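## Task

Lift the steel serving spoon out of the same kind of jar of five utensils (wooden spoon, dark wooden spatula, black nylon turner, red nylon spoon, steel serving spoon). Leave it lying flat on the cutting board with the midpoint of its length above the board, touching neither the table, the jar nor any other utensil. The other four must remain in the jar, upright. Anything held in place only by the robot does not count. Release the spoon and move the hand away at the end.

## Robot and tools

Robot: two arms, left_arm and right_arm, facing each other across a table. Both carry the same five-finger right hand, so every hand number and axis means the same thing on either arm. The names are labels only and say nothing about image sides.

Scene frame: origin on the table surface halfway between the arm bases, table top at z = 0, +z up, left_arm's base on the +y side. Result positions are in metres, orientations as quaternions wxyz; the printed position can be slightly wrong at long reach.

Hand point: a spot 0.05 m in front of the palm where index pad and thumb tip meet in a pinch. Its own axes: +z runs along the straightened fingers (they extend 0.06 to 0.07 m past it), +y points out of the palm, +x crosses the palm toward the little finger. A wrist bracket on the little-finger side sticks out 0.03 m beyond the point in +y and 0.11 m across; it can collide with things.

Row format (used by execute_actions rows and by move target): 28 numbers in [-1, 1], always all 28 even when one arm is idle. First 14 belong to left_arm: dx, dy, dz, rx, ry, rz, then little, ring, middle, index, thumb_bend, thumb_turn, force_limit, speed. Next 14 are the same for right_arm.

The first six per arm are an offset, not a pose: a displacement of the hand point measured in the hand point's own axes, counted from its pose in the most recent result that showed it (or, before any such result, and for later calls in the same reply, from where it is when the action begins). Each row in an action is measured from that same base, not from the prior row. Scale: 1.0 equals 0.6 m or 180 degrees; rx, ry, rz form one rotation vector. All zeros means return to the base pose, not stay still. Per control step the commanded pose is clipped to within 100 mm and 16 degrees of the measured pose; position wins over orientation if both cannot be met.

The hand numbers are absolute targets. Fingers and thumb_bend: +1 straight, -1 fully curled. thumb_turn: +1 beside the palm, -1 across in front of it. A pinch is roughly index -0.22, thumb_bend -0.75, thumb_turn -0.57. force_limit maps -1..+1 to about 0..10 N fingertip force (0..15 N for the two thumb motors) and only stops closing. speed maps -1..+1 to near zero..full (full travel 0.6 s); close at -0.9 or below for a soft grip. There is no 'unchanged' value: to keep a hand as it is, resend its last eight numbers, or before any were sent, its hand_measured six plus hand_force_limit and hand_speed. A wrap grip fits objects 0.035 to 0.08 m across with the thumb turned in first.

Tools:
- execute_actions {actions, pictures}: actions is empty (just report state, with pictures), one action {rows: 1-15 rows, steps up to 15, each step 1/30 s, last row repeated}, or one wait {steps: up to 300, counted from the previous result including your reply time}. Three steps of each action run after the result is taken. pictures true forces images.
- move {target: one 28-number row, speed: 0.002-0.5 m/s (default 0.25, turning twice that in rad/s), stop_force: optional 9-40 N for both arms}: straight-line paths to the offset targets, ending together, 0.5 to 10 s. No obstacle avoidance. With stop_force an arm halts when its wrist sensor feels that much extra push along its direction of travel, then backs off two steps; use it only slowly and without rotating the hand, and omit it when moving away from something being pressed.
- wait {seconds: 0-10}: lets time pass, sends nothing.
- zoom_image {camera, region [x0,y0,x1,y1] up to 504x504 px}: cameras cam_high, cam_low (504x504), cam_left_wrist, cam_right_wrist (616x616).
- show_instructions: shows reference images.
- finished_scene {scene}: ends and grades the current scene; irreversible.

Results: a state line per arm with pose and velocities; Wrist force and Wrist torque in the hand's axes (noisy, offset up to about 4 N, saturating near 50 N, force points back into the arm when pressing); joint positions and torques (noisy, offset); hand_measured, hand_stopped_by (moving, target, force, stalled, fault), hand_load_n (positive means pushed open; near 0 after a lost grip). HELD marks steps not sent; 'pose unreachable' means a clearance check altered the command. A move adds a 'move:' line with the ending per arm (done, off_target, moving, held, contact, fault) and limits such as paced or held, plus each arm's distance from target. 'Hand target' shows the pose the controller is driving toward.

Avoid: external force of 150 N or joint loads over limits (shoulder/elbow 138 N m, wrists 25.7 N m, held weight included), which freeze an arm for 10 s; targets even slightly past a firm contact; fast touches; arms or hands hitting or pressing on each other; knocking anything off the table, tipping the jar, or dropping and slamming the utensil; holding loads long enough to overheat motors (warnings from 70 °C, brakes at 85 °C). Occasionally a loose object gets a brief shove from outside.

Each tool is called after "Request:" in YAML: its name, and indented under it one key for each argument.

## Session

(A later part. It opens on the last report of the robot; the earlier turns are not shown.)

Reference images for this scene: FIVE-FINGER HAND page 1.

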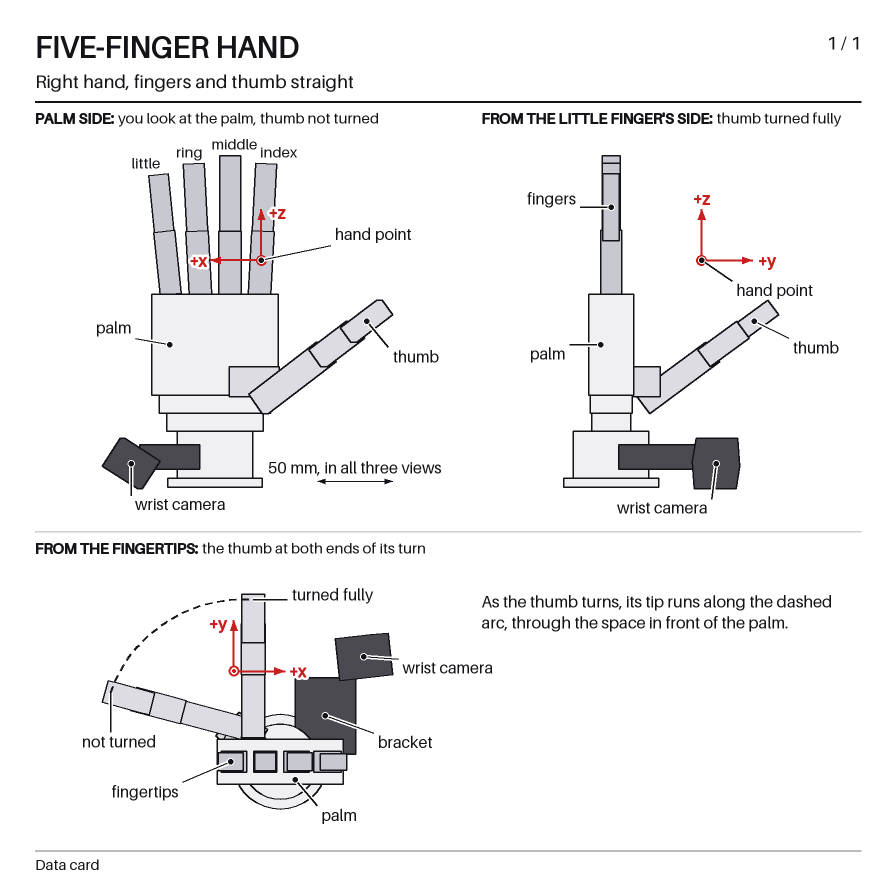

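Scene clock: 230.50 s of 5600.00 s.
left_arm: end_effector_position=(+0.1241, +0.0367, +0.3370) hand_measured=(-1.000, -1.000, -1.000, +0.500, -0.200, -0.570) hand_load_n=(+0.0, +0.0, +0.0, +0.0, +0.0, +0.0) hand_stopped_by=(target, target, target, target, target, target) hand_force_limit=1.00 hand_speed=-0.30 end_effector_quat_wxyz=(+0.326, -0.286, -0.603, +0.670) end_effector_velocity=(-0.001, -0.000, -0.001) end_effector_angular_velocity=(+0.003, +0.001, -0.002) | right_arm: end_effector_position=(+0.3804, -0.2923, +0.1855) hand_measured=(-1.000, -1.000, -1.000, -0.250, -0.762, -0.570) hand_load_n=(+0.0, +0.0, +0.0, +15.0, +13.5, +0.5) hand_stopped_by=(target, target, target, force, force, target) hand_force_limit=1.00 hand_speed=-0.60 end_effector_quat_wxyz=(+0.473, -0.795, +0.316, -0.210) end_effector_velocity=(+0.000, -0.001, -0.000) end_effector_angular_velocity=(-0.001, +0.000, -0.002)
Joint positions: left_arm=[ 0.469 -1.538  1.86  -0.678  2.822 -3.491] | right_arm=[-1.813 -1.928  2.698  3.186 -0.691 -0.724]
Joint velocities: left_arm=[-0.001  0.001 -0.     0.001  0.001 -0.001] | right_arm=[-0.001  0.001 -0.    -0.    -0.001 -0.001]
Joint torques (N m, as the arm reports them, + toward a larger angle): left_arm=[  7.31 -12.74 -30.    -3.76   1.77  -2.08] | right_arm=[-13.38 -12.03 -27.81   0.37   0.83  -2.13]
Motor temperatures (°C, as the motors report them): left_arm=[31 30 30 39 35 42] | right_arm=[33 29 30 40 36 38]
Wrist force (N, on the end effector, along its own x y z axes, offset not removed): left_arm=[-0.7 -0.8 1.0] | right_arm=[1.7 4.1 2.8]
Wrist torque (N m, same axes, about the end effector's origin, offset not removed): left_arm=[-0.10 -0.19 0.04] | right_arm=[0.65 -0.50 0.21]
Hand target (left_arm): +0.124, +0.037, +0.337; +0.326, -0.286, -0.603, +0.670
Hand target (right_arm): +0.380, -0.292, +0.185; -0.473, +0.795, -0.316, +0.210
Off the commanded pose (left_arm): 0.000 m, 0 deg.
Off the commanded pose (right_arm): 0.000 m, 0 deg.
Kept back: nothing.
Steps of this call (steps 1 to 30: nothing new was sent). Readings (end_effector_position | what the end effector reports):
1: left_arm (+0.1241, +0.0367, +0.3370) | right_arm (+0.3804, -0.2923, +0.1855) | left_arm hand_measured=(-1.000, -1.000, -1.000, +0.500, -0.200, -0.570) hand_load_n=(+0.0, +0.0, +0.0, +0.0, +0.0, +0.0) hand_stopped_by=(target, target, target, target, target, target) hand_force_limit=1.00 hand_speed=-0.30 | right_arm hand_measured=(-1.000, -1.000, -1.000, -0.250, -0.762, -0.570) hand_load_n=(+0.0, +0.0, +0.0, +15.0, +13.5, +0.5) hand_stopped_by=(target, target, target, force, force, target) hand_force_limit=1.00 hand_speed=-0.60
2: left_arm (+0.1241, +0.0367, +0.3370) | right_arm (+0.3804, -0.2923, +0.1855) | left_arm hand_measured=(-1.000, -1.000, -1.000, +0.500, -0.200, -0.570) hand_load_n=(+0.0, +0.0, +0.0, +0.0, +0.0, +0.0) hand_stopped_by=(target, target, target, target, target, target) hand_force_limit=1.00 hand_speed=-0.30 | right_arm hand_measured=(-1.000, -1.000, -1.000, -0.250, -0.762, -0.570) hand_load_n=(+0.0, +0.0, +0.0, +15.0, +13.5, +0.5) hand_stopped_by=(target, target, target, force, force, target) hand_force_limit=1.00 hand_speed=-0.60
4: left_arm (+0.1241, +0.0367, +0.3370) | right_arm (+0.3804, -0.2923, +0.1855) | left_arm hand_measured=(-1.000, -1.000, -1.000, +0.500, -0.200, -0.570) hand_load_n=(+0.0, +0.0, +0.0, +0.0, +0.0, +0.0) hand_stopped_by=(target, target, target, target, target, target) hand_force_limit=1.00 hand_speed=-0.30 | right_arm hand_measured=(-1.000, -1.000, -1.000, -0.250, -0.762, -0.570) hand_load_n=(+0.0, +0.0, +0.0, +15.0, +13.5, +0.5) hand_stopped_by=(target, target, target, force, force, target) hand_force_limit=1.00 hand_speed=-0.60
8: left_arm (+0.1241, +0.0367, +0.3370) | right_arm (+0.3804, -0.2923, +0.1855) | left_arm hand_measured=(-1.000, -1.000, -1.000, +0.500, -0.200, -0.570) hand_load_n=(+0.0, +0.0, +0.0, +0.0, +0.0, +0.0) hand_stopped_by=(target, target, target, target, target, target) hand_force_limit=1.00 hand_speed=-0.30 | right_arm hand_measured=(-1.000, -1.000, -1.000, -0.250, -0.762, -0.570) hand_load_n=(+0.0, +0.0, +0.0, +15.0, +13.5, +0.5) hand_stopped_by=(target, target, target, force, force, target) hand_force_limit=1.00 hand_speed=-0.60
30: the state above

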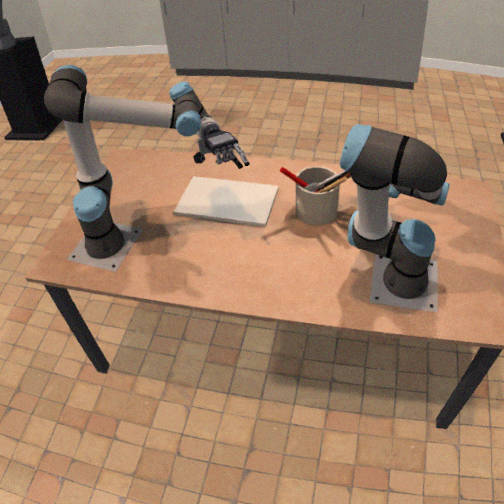

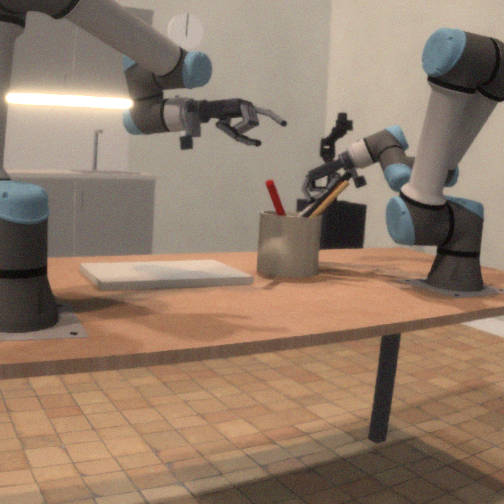

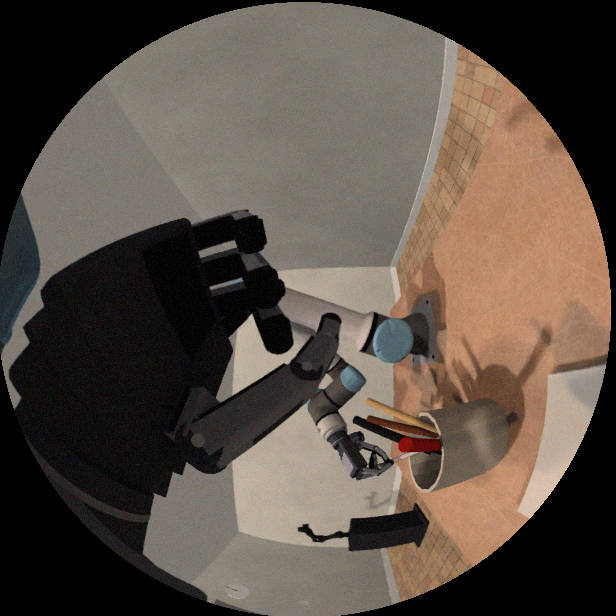

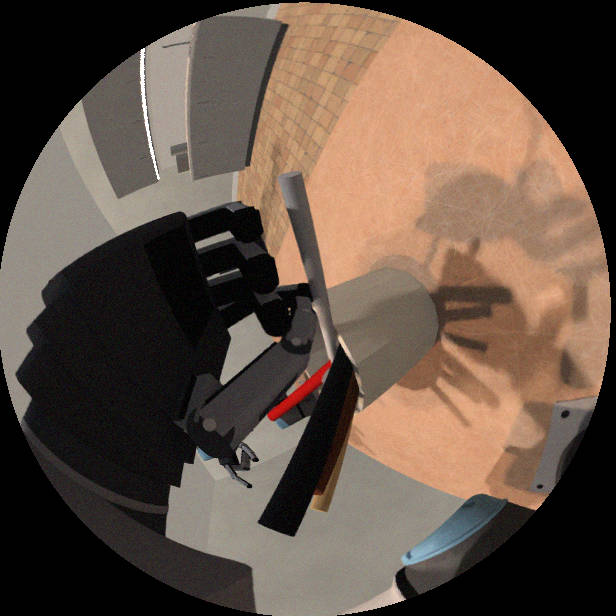

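Request:
move:
  target: [0,0,0,0,0,0,-1,-1,-1,0.5,-0.2,-0.57,1,-0.3, 0,0,0,0,0,0,-1,-1,-1,0.4,-0.2,-0.57,1,0.3]

Request:
move:
  target: [0,0,0,0,0,0,-1,-1,-1,0.5,-0.2,-0.57,1,-0.3, 0,0.035,0.0,0,0,0,-1,-1,-1,0.4,-0.2,-0.57,1,0.3]
  speed: 0.02
  stop_force: 9

Request:
move:
  target: [0,0,0,0,0,0,-1,-1,-1,0.5,-0.2,-0.57,1,-0.3, 0,0,0,0,0,0,-1,-1,-1,-0.45,-0.9,-0.57,1,-0.6]

Request:
wait:
  seconds: 1

Scene clock: 231.43 s of 5600.00 s.
left_arm: end_effector_position=(+0.1241, +0.0367, +0.3370) hand_measured=(-1.000, -1.000, -1.000, +0.500, -0.200, -0.570) hand_load_n=(+0.0, +0.0, +0.0, +0.0, +0.0, +0.0) hand_stopped_by=(target, target, target, target, target, target) hand_force_limit=1.00 hand_speed=-0.30 end_effector_quat_wxyz=(+0.326, -0.286, -0.603, +0.670) end_effector_velocity=(-0.001, -0.000, +0.000) end_effector_angular_velocity=(-0.002, -0.001, -0.001) | right_arm: end_effector_position=(+0.3804, -0.2923, +0.1855) hand_measured=(-1.000, -1.000, -1.000, +0.400, -0.200, -0.570) hand_load_n=(+0.0, +0.0, +0.0, +0.0, +0.0, +0.0) hand_stopped_by=(target, target, target, target, target, target) hand_force_limit=1.00 hand_speed=0.30 end_effector_quat_wxyz=(+0.473, -0.795, +0.316, -0.210) end_effector_velocity=(+0.000, -0.000, +0.000) end_effector_angular_velocity=(+0.001, -0.000, -0.002)
Joint positions: left_arm=[ 0.469 -1.538  1.86  -0.678  2.822 -3.491] | right_arm=[-1.813 -1.928  2.698  3.186 -0.691 -0.724]
Joint velocities: left_arm=[-0.001 -0.     0.    -0.001  0.     0.001] | right_arm=[-0.001 -0.    -0.     0.     0.     0.001]
Joint torques (N m, as the arm reports them, + toward a larger angle): left_arm=[  6.01 -12.32 -29.87  -3.77   1.73  -2.06] | right_arm=[-12.94 -11.38 -27.22  -0.56   0.67  -2.03]
Motor temperatures (°C, as the motors report them): left_arm=[31 30 30 39 35 42] | right_arm=[33 29 30 40 36 38]
Wrist force (N, on the end effector, along its own x y z axes, offset not removed): left_arm=[0.3 -1.4 0.9] | right_arm=[1.4 2.3 3.3]
Wrist torque (N m, same axes, about the end effector's origin, offset not removed): left_arm=[-0.17 -0.29 0.01] | right_arm=[0.32 -0.45 0.12]
Hand target (left_arm): +0.124, +0.037, +0.337; +0.326, -0.286, -0.603, +0.670
Hand target (right_arm): +0.380, -0.292, +0.185; -0.473, +0.795, -0.316, +0.210
Off the commanded pose (left_arm): 0.000 m, 0 deg.
Off the commanded pose (right_arm): 0.000 m, 0 deg.
Kept back: nothing.
move: done

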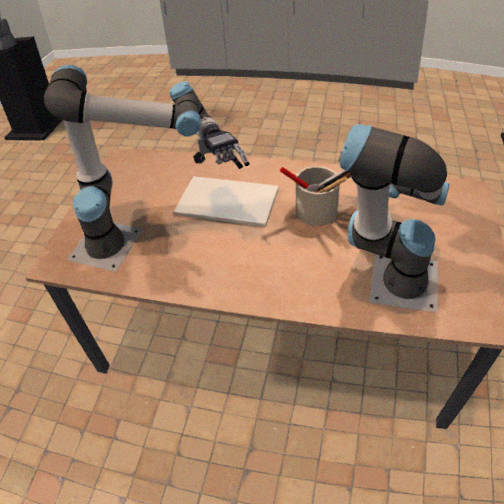

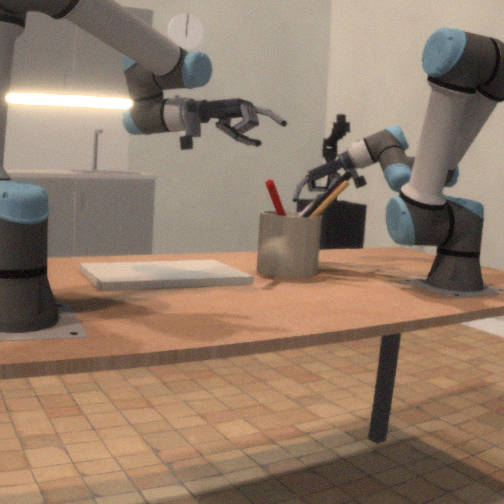

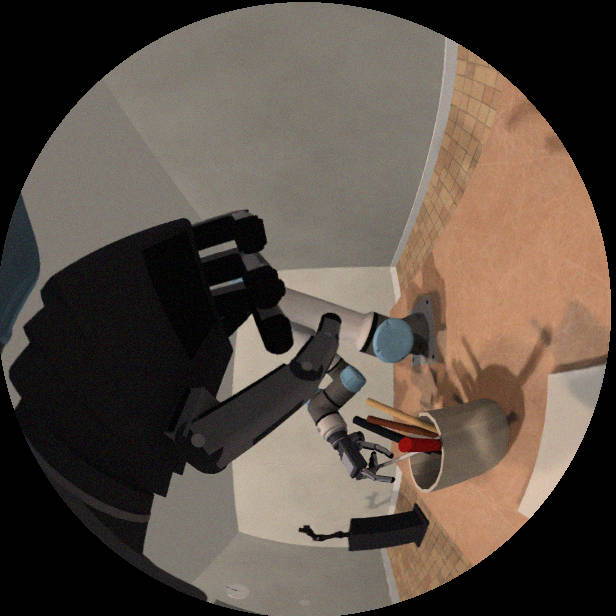

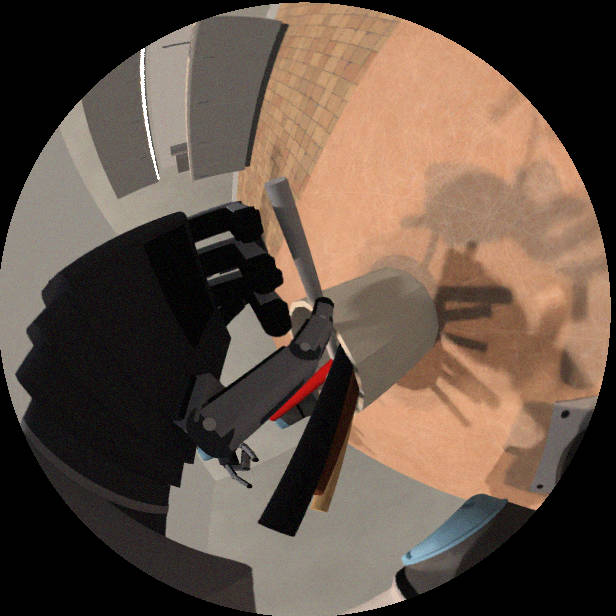

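Scene clock: 232.80 s of 5600.00 s.
left_arm: end_effector_position=(+0.1241, +0.0367, +0.3370) hand_measured=(-1.000, -1.000, -1.000, +0.500, -0.200, -0.570) hand_load_n=(+0.0, +0.0, +0.0, +0.0, +0.0, +0.0) hand_stopped_by=(target, target, target, target, target, target) hand_force_limit=1.00 hand_speed=-0.30 end_effector_quat_wxyz=(+0.326, -0.286, -0.603, +0.670) end_effector_velocity=(-0.000, -0.000, -0.000) end_effector_angular_velocity=(+0.001, +0.001, +0.001) | right_arm: end_effector_position=(+0.3741, -0.2996, +0.1672) hand_measured=(-1.000, -1.000, -1.000, +0.400, -0.200, -0.570) hand_load_n=(+0.0, +0.0, +0.0, +0.0, +0.0, +0.0) hand_stopped_by=(target, target, target, target, target, target) hand_force_limit=1.00 hand_speed=0.30 end_effector_quat_wxyz=(+0.473, -0.795, +0.316, -0.210) end_effector_velocity=(-0.001, -0.001, -0.002) end_effector_angular_velocity=(+0.001, -0.000, +0.001)
Joint positions: left_arm=[ 0.469 -1.538  1.86  -0.678  2.822 -3.491] | right_arm=[-1.857 -1.914  2.748  3.164 -0.661 -0.776]
Joint velocities: left_arm=[-0.001  0.001 -0.     0.002 -0.002 -0.   ] | right_arm=[-0.006  0.002  0.007 -0.002  0.005 -0.008]
Joint torques (N m, as the arm reports them, + toward a larger angle): left_arm=[  6.31 -12.76 -29.78  -3.72   1.8   -2.11] | right_arm=[-13.6   10.48  -7.32  -5.05   3.06  -2.07]
Motor temperatures (°C, as the motors report them): left_arm=[31 30 30 39 35 42] | right_arm=[33 29 30 40 36 38]
Wrist force (N, on the end effector, along its own x y z axes, offset not removed): left_arm=[-0.2 -1.5 0.6] | right_arm=[2.8 3.1 1.1]
Wrist torque (N m, same axes, about the end effector's origin, offset not removed): left_arm=[-0.20 -0.26 0.07] | right_arm=[0.56 -0.62 0.20]
Hand target (left_arm): +0.124, +0.037, +0.337; +0.326, -0.286, -0.603, +0.670
Hand target (right_arm): +0.374, -0.300, +0.167; -0.474, +0.795, -0.316, +0.210
Off the commanded pose (left_arm): 0.000 m, 0 deg.
Off the commanded pose (right_arm): 0.000 m, 0 deg.
Kept back: nothing.
move: done

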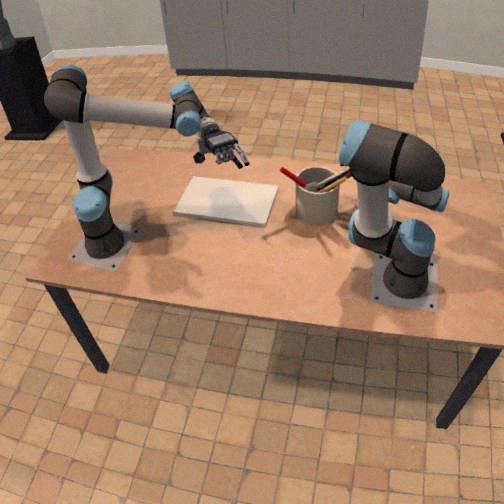

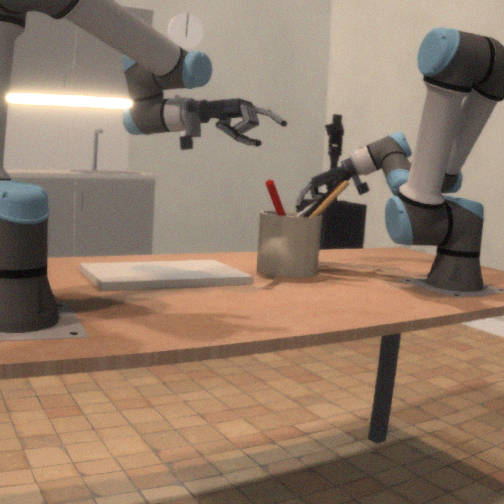

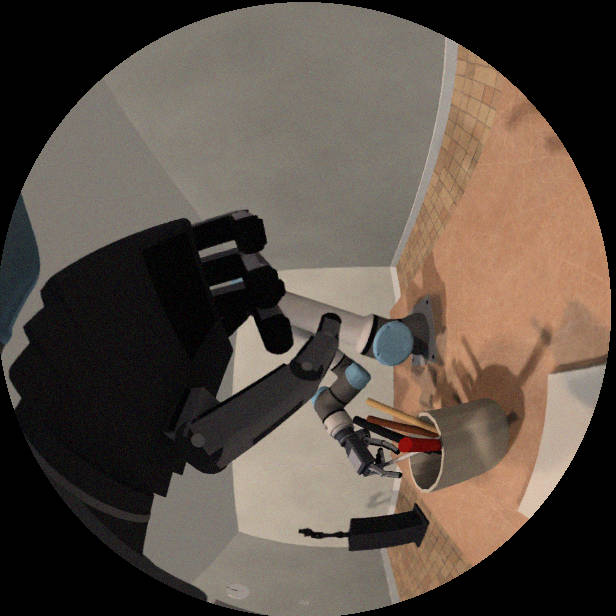

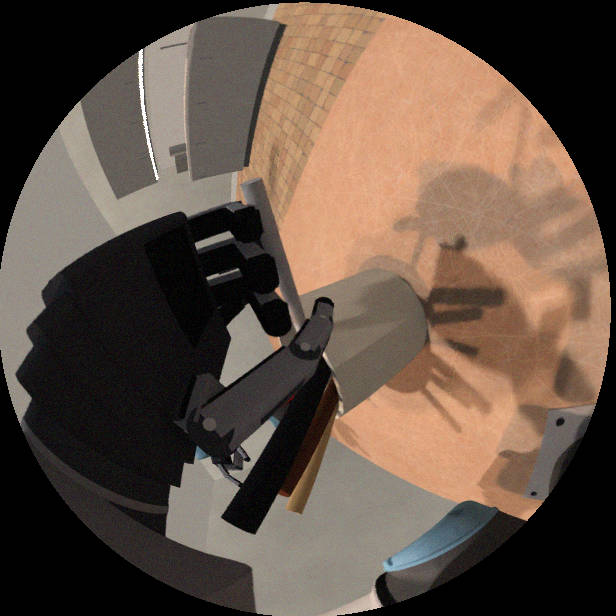

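Scene clock: 234.27 s of 5600.00 s.
left_arm: end_effector_position=(+0.1241, +0.0367, +0.3370) hand_measured=(-1.000, -1.000, -1.000, +0.500, -0.200, -0.570) hand_load_n=(+0.0, +0.0, +0.0, +0.0, +0.0, +0.0) hand_stopped_by=(target, target, target, target, target, target) hand_force_limit=1.00 hand_speed=-0.30 end_effector_quat_wxyz=(+0.326, -0.286, -0.603, +0.670) end_effector_velocity=(-0.000, +0.000, +0.001) end_effector_angular_velocity=(-0.001, -0.001, -0.001) | right_arm: end_effector_position=(+0.3741, -0.2996, +0.1672) hand_measured=(-1.000, -1.000, -1.000, -0.140, -0.662, -0.570) hand_load_n=(+0.0, +0.0, +0.0, +17.0, +13.5, +2.0) hand_stopped_by=(target, target, target, force, force, target) hand_force_limit=1.00 hand_speed=-0.60 end_effector_quat_wxyz=(+0.473, -0.795, +0.316, -0.210) end_effector_velocity=(+0.000, -0.000, -0.000) end_effector_angular_velocity=(-0.000, -0.000, -0.001)
Joint positions: left_arm=[ 0.469 -1.538  1.86  -0.678  2.822 -3.491] | right_arm=[-1.857 -1.914  2.748  3.164 -0.661 -0.776]
Joint velocities: left_arm=[-0.001 -0.001 -0.     0.     0.001  0.   ] | right_arm=[-0.001  0.    -0.     0.    -0.    -0.   ]
Joint torques (N m, as the arm reports them, + toward a larger angle): left_arm=[  6.64 -12.63 -29.47  -3.66   1.65  -2.03] | right_arm=[ 13.47 -11.92 -28.04   0.2    0.44   2.49]
Motor temperatures (°C, as the motors report them): left_arm=[31 30 30 39 35 42] | right_arm=[33 29 30 40 36 38]
Wrist force (N, on the end effector, along its own x y z axes, offset not removed): left_arm=[0.4 -0.6 1.9] | right_arm=[1.9 2.6 2.9]
Wrist torque (N m, same axes, about the end effector's origin, offset not removed): left_arm=[-0.12 -0.37 0.12] | right_arm=[0.26 -0.44 0.10]
Hand target (left_arm): +0.124, +0.037, +0.337; +0.326, -0.286, -0.603, +0.670
Hand target (right_arm): +0.374, -0.300, +0.167; -0.473, +0.795, -0.316, +0.210
Off the commanded pose (left_arm): 0.000 m, 0 deg.
Off the commanded pose (right_arm): 0.000 m, 0 deg.
Kept back: nothing.
move: done

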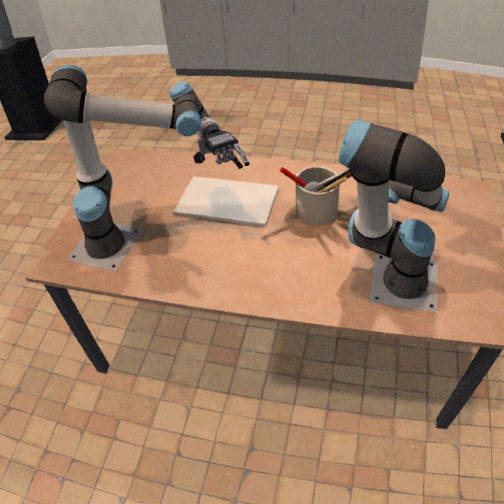

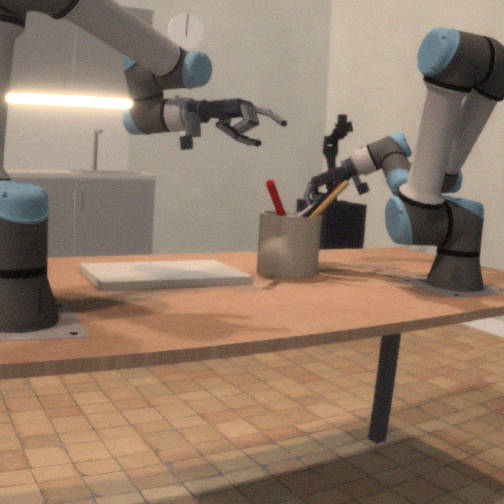

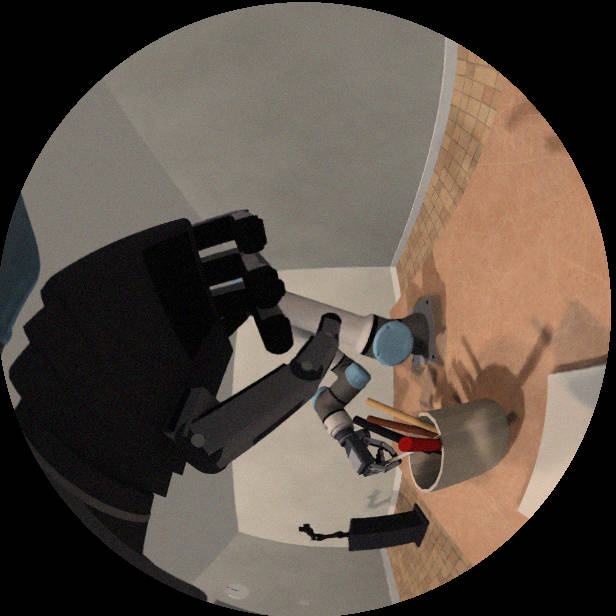

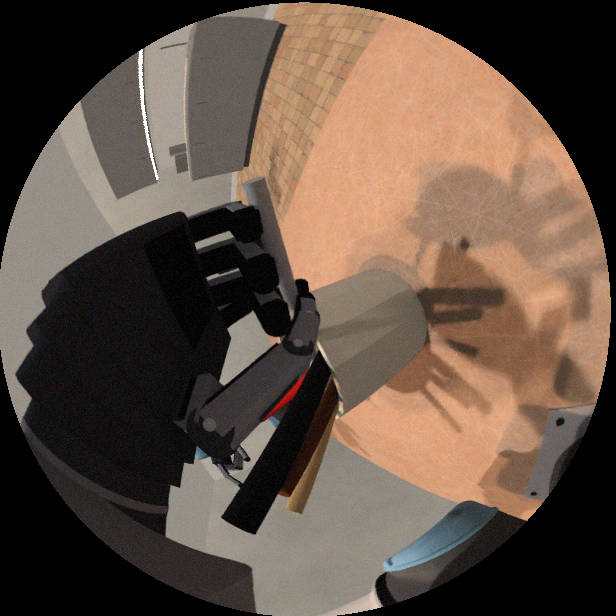

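Scene clock: 235.27 s of 5600.00 s.
left_arm: end_effector_position=(+0.1241, +0.0367, +0.3370) hand_measured=(-1.000, -1.000, -1.000, +0.500, -0.200, -0.570) hand_load_n=(+0.0, +0.0, +0.0, +0.0, +0.0, +0.0) hand_stopped_by=(target, target, target, target, target, target) hand_force_limit=1.00 hand_speed=-0.30 end_effector_quat_wxyz=(+0.326, -0.286, -0.603, +0.670) end_effector_velocity=(+0.001, +0.000, -0.001) end_effector_angular_velocity=(+0.002, +0.001, +0.001) | right_arm: end_effector_position=(+0.3741, -0.2996, +0.1672) hand_measured=(-1.000, -1.000, -1.000, -0.140, -0.662, -0.570) hand_load_n=(+0.0, +0.0, +0.0, +17.0, +13.5, +2.0) hand_stopped_by=(target, target, target, force, force, target) hand_force_limit=1.00 hand_speed=-0.60 end_effector_quat_wxyz=(+0.473, -0.795, +0.316, -0.210) end_effector_velocity=(-0.000, +0.000, +0.000) end_effector_angular_velocity=(+0.000, -0.000, +0.001)
Joint positions: left_arm=[ 0.469 -1.538  1.86  -0.678  2.822 -3.491] | right_arm=[-1.857 -1.914  2.748  3.164 -0.661 -0.776]
Joint velocities: left_arm=[0.002 0.001 0.    0.001 0.001 0.   ] | right_arm=[ 0.001  0.    -0.    -0.     0.001 -0.   ]
Joint torques (N m, as the arm reports them, + toward a larger angle): left_arm=[  6.57 -12.17 -29.82  -3.77   1.76  -2.05] | right_arm=[ 13.64 -12.86 -27.86  -0.15   2.33   2.23]
Motor temperatures (°C, as the motors report them): left_arm=[31 30 30 39 35 42] | right_arm=[33 29 30 40 36 38]
Wrist force (N, on the end effector, along its own x y z axes, offset not removed): left_arm=[0.2 -2.0 -0.1] | right_arm=[-0.5 2.8 2.4]
Wrist torque (N m, same axes, about the end effector's origin, offset not removed): left_arm=[-0.25 -0.27 0.09] | right_arm=[0.42 -0.06 -0.12]
Hand target (left_arm): +0.124, +0.037, +0.337; +0.326, -0.286, -0.603, +0.670
Hand target (right_arm): +0.374, -0.300, +0.167; -0.473, +0.795, -0.316, +0.210
Off the commanded pose (left_arm): 0.000 m, 0 deg.
Off the commanded pose (right_arm): 0.000 m, 0 deg.
Kept back: nothing.
Steps of this call (steps 1 to 30: nothing new was sent). Readings (end_effector_position | what the end effector reports):
1: left_arm (+0.1241, +0.0367, +0.3370) | right_arm (+0.3741, -0.2996, +0.1672) | left_arm hand_measured=(-1.000, -1.000, -1.000, +0.500, -0.200, -0.570) hand_load_n=(+0.0, +0.0, +0.0, +0.0, +0.0, +0.0) hand_stopped_by=(target, target, target, target, target, target) hand_force_limit=1.00 hand_speed=-0.30 | right_arm hand_measured=(-1.000, -1.000, -1.000, -0.140, -0.662, -0.570) hand_load_n=(+0.0, +0.0, +0.0, +17.0, +13.5, +2.0) hand_stopped_by=(target, target, target, force, force, target) hand_force_limit=1.00 hand_speed=-0.60
2: left_arm (+0.1241, +0.0367, +0.3370) | right_arm (+0.3741, -0.2996, +0.1672) | left_arm hand_measured=(-1.000, -1.000, -1.000, +0.500, -0.200, -0.570) hand_load_n=(+0.0, +0.0, +0.0, +0.0, +0.0, +0.0) hand_stopped_by=(target, target, target, target, target, target) hand_force_limit=1.00 hand_speed=-0.30 | right_arm hand_measured=(-1.000, -1.000, -1.000, -0.140, -0.662, -0.570) hand_load_n=(+0.0, +0.0, +0.0, +17.0, +13.5, +2.0) hand_stopped_by=(target, target, target, force, force, target) hand_force_limit=1.00 hand_speed=-0.60
4: left_arm (+0.1241, +0.0367, +0.3370) | right_arm (+0.3741, -0.2996, +0.1672) | left_arm hand_measured=(-1.000, -1.000, -1.000, +0.500, -0.200, -0.570) hand_load_n=(+0.0, +0.0, +0.0, +0.0, +0.0, +0.0) hand_stopped_by=(target, target, target, target, target, target) hand_force_limit=1.00 hand_speed=-0.30 | right_arm hand_measured=(-1.000, -1.000, -1.000, -0.140, -0.662, -0.570) hand_load_n=(+0.0, +0.0, +0.0, +17.0, +13.5, +2.0) hand_stopped_by=(target, target, target, force, force, target) hand_force_limit=1.00 hand_speed=-0.60
8: left_arm (+0.1241, +0.0367, +0.3370) | right_arm (+0.3741, -0.2996, +0.1672) | left_arm hand_measured=(-1.000, -1.000, -1.000, +0.500, -0.200, -0.570) hand_load_n=(+0.0, +0.0, +0.0, +0.0, +0.0, +0.0) hand_stopped_by=(target, target, target, target, target, target) hand_force_limit=1.00 hand_speed=-0.30 | right_arm hand_measured=(-1.000, -1.000, -1.000, -0.140, -0.662, -0.570) hand_load_n=(+0.0, +0.0, +0.0, +17.0, +13.5, +2.0) hand_stopped_by=(target, target, target, force, force, target) hand_force_limit=1.00 hand_speed=-0.60
30: the state above

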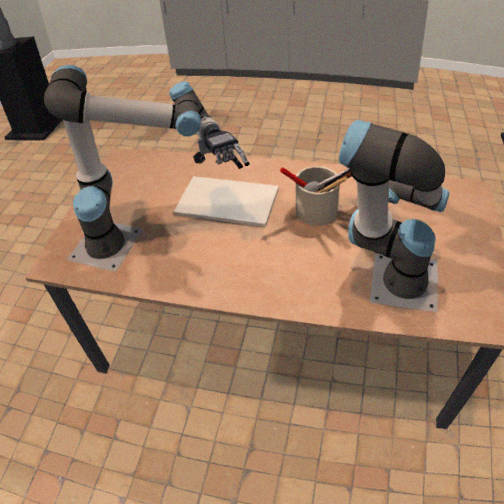

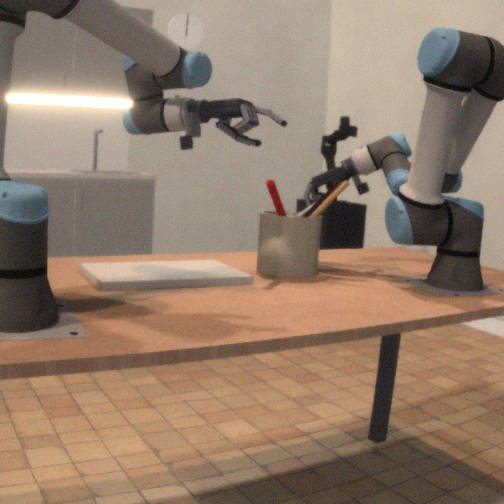

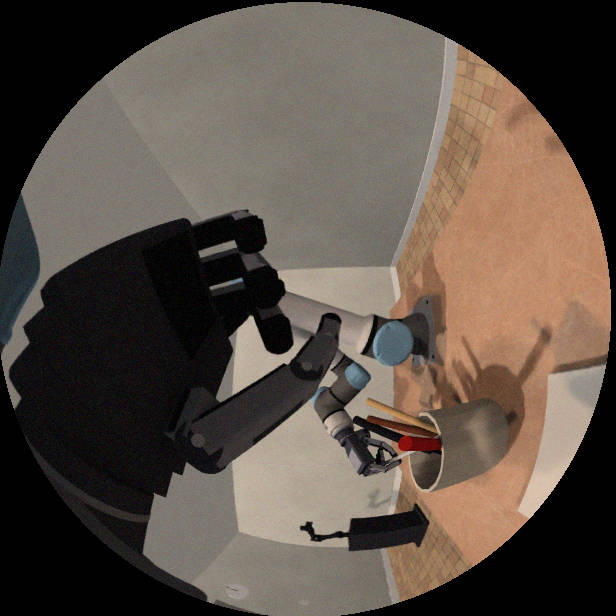

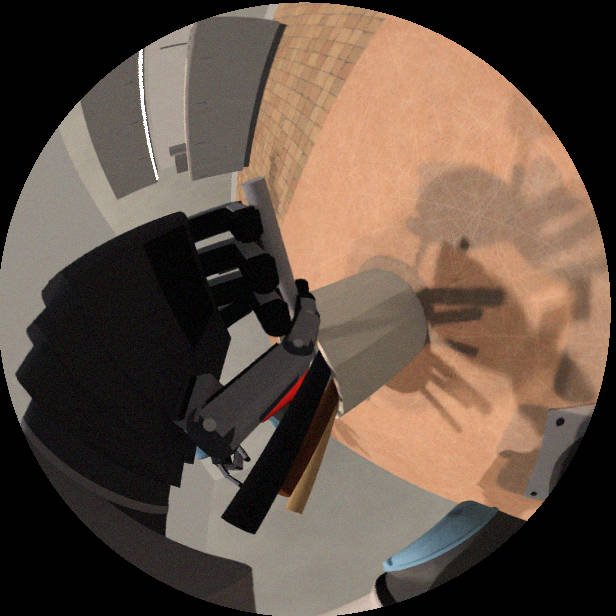

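Request:
move:
  target: [0.4,0,0,0,0,0,-1,-1,-1,0.5,-0.2,-0.57,1,-0.3, 0.043,-0.25,-0.128,0,0,0,-1,-1,-1,-0.45,-0.9,-0.57,1,-0.6]
  speed: 0.05

Scene clock: 240.77 s of 5600.00 s.
left_arm: end_effector_position=(-0.0252, +0.2241, +0.3399) hand_measured=(-1.000, -1.000, -1.000, +0.500, -0.200, -0.570) hand_load_n=(+0.0, +0.0, +0.0, +0.0, +0.0, +0.0) hand_stopped_by=(target, target, target, target, target, target) hand_force_limit=1.00 hand_speed=-0.30 end_effector_quat_wxyz=(+0.326, -0.286, -0.603, +0.670) end_effector_velocity=(-0.002, +0.002, +0.001) end_effector_angular_velocity=(-0.001, -0.001, +0.003) | right_arm: end_effector_position=(+0.3896, -0.3122, +0.3362) hand_measured=(-1.000, -1.000, -1.000, -0.140, -0.662, -0.570) hand_load_n=(+0.0, +0.0, +0.0, +16.0, +14.0, +0.5) hand_stopped_by=(target, target, target, force, force, target) hand_force_limit=1.00 hand_speed=-0.60 end_effector_quat_wxyz=(+0.473, -0.795, +0.316, -0.210) end_effector_velocity=(-0.000, +0.000, +0.002) end_effector_angular_velocity=(+0.002, +0.000, +0.000)
Joint positions: left_arm=[ 0.065 -2.219  2.297 -0.248  2.43  -3.281] | right_arm=[-1.89  -2.214  2.365  3.88  -0.64  -0.818]
Joint velocities: left_arm=[-0.016 -0.014  0.003  0.015 -0.019  0.006] | right_arm=[-0.001 -0.001 -0.005  0.006  0.002  0.   ]
Joint torques (N m, as the arm reports them, + toward a larger angle): left_arm=[ -7.92  -7.71 -17.62   1.11  -2.61   2.24] | right_arm=[-13.47  -6.35 -34.43   0.17   3.16  -1.97]
Motor temperatures (°C, as the motors report them): left_arm=[31 30 30 39 35 42] | right_arm=[33 29 30 40 36 38]
Wrist force (N, on the end effector, along its own x y z axes, offset not removed): left_arm=[0.3 -1.4 1.5] | right_arm=[0.5 3.8 4.4]
Wrist torque (N m, same axes, about the end effector's origin, offset not removed): left_arm=[-0.32 -0.32 0.10] | right_arm=[0.36 -0.29 0.03]
Hand target (left_arm): -0.025, +0.224, +0.340; +0.326, -0.285, -0.603, +0.670
Hand target (right_arm): +0.390, -0.312, +0.336; -0.473, +0.795, -0.316, +0.210
Off the commanded pose (left_arm): 0.001 m, 0 deg.
Off the commanded pose (right_arm): 0.000 m, 0 deg.
Kept back: nothing.
move: done

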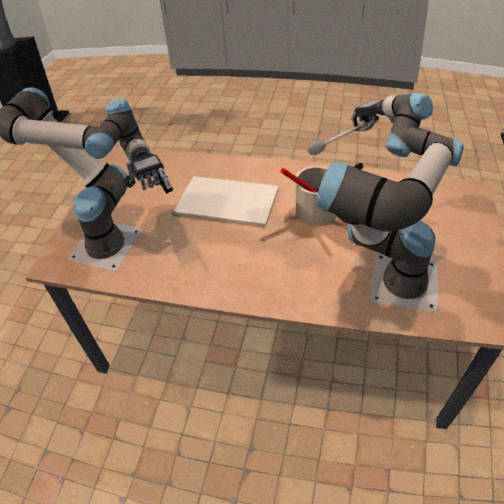

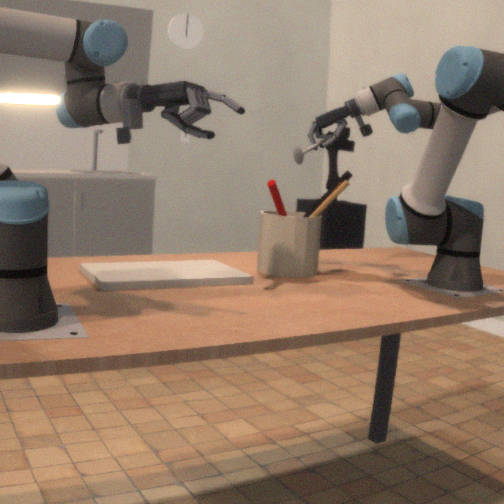

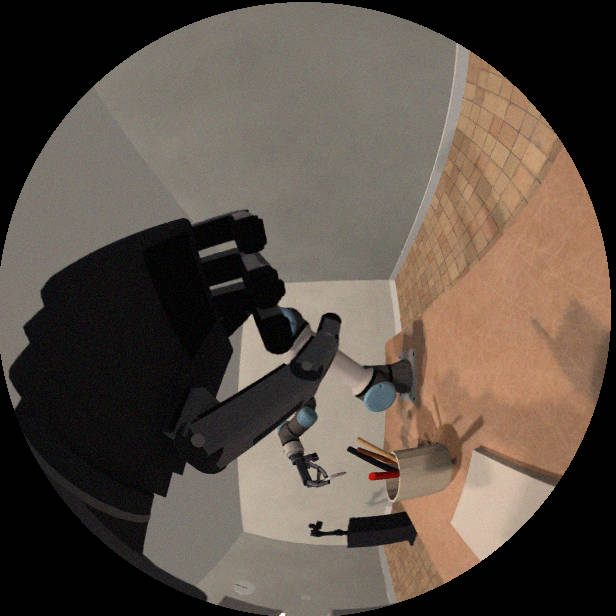

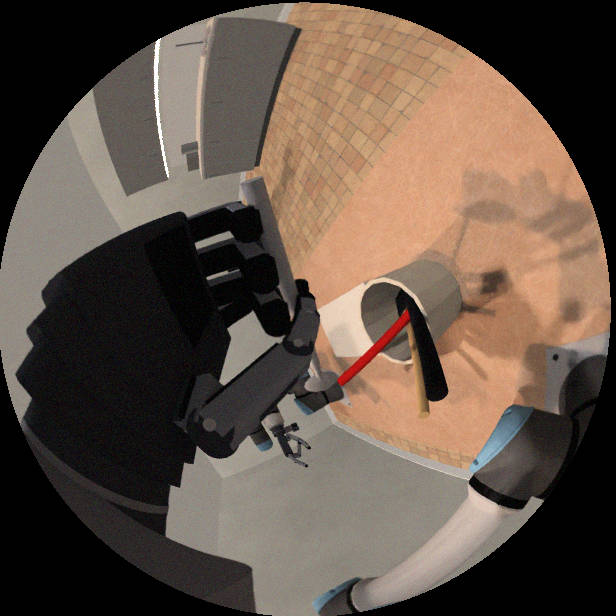

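Request:
move:
  target: [0,0,0,0,0,0,-1,-1,-1,0.5,-0.2,-0.57,1,-0.3, -0.503,-0.186,0.318,-0.009,0.221,0.116,-1,-1,-1,-0.45,-0.9,-0.57,1,-0.6]
  speed: 0.07

Scene clock: 247.10 s of 5600.00 s.
left_arm: end_effector_position=(-0.0252, +0.2241, +0.3399) hand_measured=(-1.000, -1.000, -1.000, +0.500, -0.200, -0.570) hand_load_n=(+0.0, +0.0, +0.0, +0.0, +0.0, +0.0) hand_stopped_by=(target, target, target, target, target, target) hand_force_limit=1.00 hand_speed=-0.30 end_effector_quat_wxyz=(+0.326, -0.286, -0.603, +0.670) end_effector_velocity=(-0.000, -0.000, -0.000) end_effector_angular_velocity=(+0.001, -0.000, -0.001) | right_arm: end_effector_position=(+0.3294, +0.0564, +0.3353) hand_measured=(-1.000, -1.000, -1.000, -0.140, -0.662, -0.570) hand_load_n=(+0.0, +0.0, +0.0, +16.0, +14.0, +0.5) hand_stopped_by=(target, target, target, force, force, target) hand_force_limit=1.00 hand_speed=-0.60 end_effector_quat_wxyz=(+0.357, -0.614, +0.596, -0.374) end_effector_velocity=(-0.000, +0.003, +0.000) end_effector_angular_velocity=(-0.001, +0.004, -0.009)
Joint positions: left_arm=[ 0.065 -2.219  2.297 -0.248  2.43  -3.281] | right_arm=[-0.398 -1.344  1.688  3.701 -2.507  0.758]
Joint velocities: left_arm=[ 0.     0.001  0.    -0.     0.001 -0.   ] | right_arm=[ 0.003  0.006 -0.013  0.025 -0.005  0.019]
Joint torques (N m, as the arm reports them, + toward a larger angle): left_arm=[  7.2   15.58 -31.68  -3.91   2.12  -2.19] | right_arm=[ 14.35 -20.08 -33.94  -0.32  -2.76   2.63]
Motor temperatures (°C, as the motors report them): left_arm=[31 30 30 39 35 42] | right_arm=[33 29 30 40 36 38]
Wrist force (N, on the end effector, along its own x y z axes, offset not removed): left_arm=[-0.1 -2.0 1.8] | right_arm=[2.8 2.6 3.5]
Wrist torque (N m, same axes, about the end effector's origin, offset not removed): left_arm=[-0.36 -0.28 0.02] | right_arm=[0.17 -0.63 0.06]
Hand target (left_arm): -0.025, +0.224, +0.340; +0.326, -0.286, -0.603, +0.670
Hand target (right_arm): +0.329, +0.057, +0.335; -0.357, +0.614, -0.596, +0.374
Off the commanded pose (left_arm): 0.000 m, 0 deg.
Off the commanded pose (right_arm): 0.001 m, 0 deg.
Kept back: nothing.
move: done

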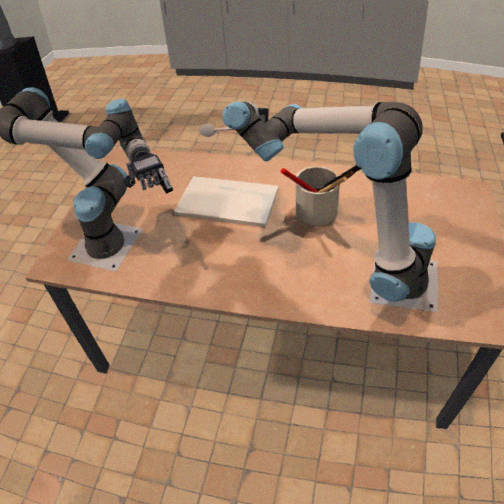

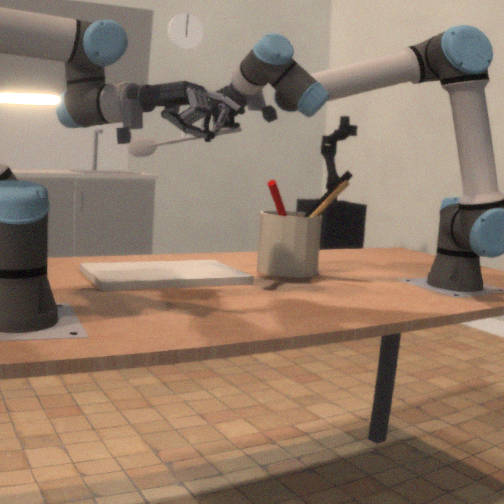

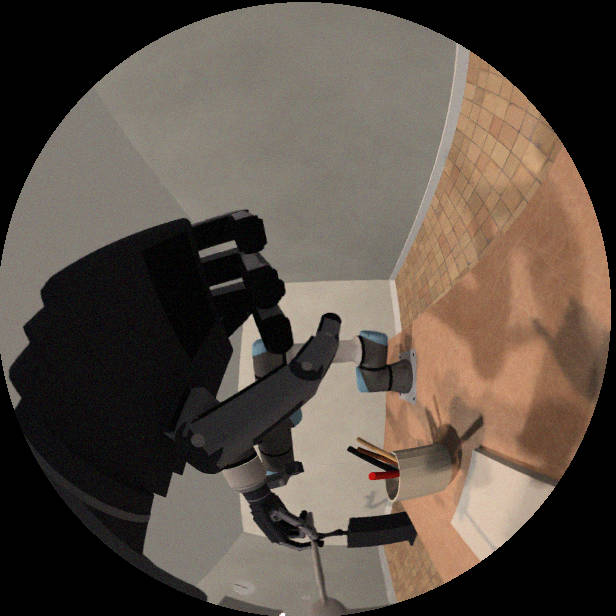

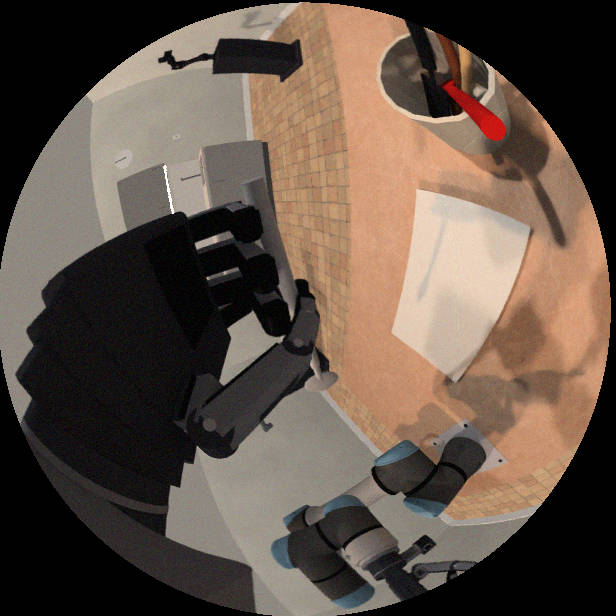

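Request:
move:
  target: [0,0,0,0,0,0,-1,-1,-1,0.5,-0.2,-0.57,1,-0.3, 0,0.357,0.035,0,0,0,-1,-1,-1,-0.45,-0.9,-0.57,1,-0.6]
  speed: 0.07

Scene clock: 250.93 s of 5600.00 s.
left_arm: end_effector_position=(-0.0252, +0.2241, +0.3399) hand_measured=(-1.000, -1.000, -1.000, +0.500, -0.200, -0.570) hand_load_n=(+0.0, +0.0, +0.0, +0.0, +0.0, +0.0) hand_stopped_by=(target, target, target, target, target, target) hand_force_limit=1.00 hand_speed=-0.30 end_effector_quat_wxyz=(+0.326, -0.286, -0.603, +0.670) end_effector_velocity=(+0.000, -0.000, +0.000) end_effector_angular_velocity=(-0.001, +0.000, +0.001) | right_arm: end_effector_position=(+0.2485, +0.0483, +0.1363) hand_measured=(-1.000, -1.000, -1.000, -0.140, -0.662, -0.570) hand_load_n=(+0.0, +0.0, +0.0, +16.0, +14.0, +0.5) hand_stopped_by=(target, target, target, force, force, target) hand_force_limit=1.00 hand_speed=-0.60 end_effector_quat_wxyz=(+0.357, -0.614, +0.596, -0.374) end_effector_velocity=(-0.001, -0.000, -0.002) end_effector_angular_velocity=(+0.000, -0.000, +0.000)
Joint positions: left_arm=[ 0.065 -2.219  2.297 -0.248  2.43  -3.281] | right_arm=[-0.262 -1.149  1.984  3.378 -2.582  0.961]
Joint velocities: left_arm=[-0.     0.001 -0.    -0.    -0.001  0.   ] | right_arm=[ 0.002  0.004  0.002 -0.004 -0.001  0.003]
Joint torques (N m, as the arm reports them, + toward a larger angle): left_arm=[  5.2   14.93 -31.    -3.73   1.76  -2.07] | right_arm=[ 15.79 -23.27  -6.42  -5.3   -3.34   2.66]
Motor temperatures (°C, as the motors report them): left_arm=[31 30 30 39 35 42] | right_arm=[33 29 30 40 36 38]
Wrist force (N, on the end effector, along its own x y z axes, offset not removed): left_arm=[1.0 -1.2 -0.4] | right_arm=[0.3 4.2 3.2]
Wrist torque (N m, same axes, about the end effector's origin, offset not removed): left_arm=[-0.06 -0.30 0.06] | right_arm=[0.38 -0.31 -0.06]
Hand target (left_arm): -0.025, +0.224, +0.340; +0.326, -0.286, -0.603, +0.670
Hand target (right_arm): +0.248, +0.048, +0.136; -0.357, +0.614, -0.596, +0.374
Off the commanded pose (left_arm): 0.000 m, 0 deg.
Off the commanded pose (right_arm): 0.001 m, 0 deg.
Kept back: nothing.
move: done

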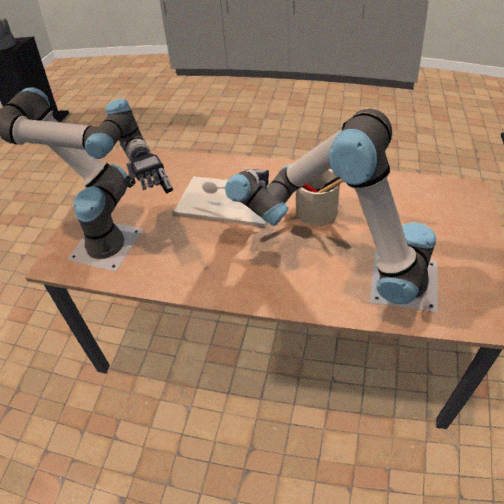

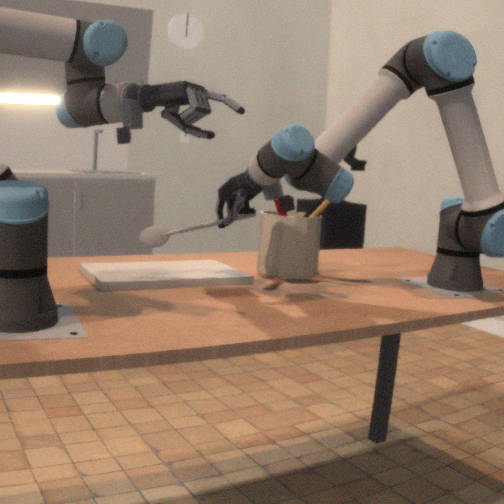

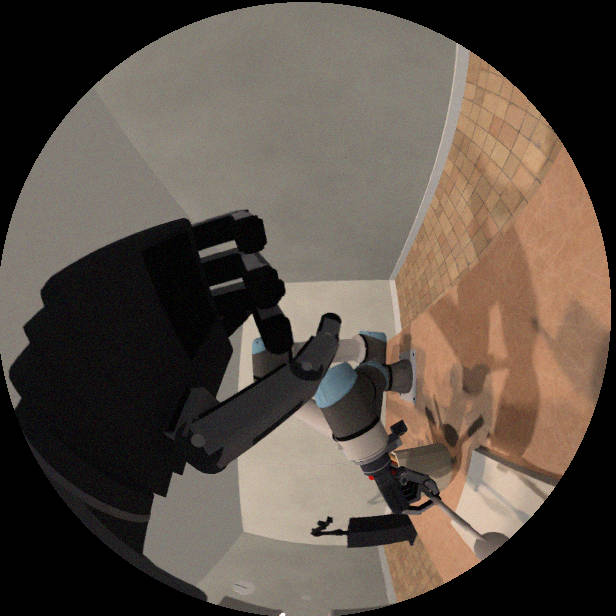

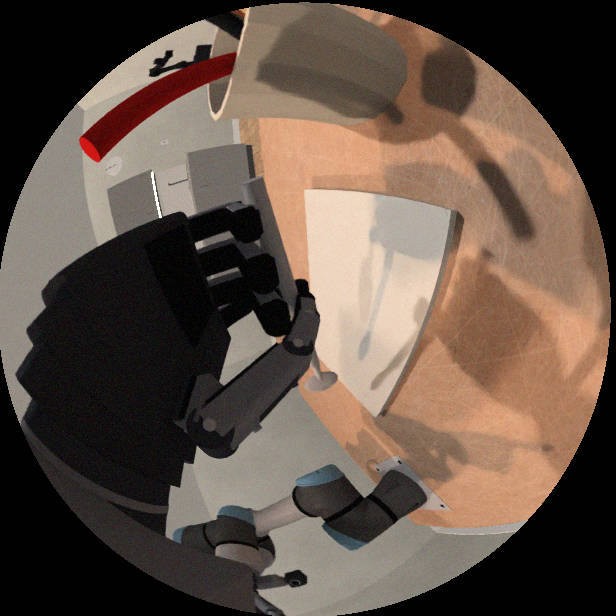

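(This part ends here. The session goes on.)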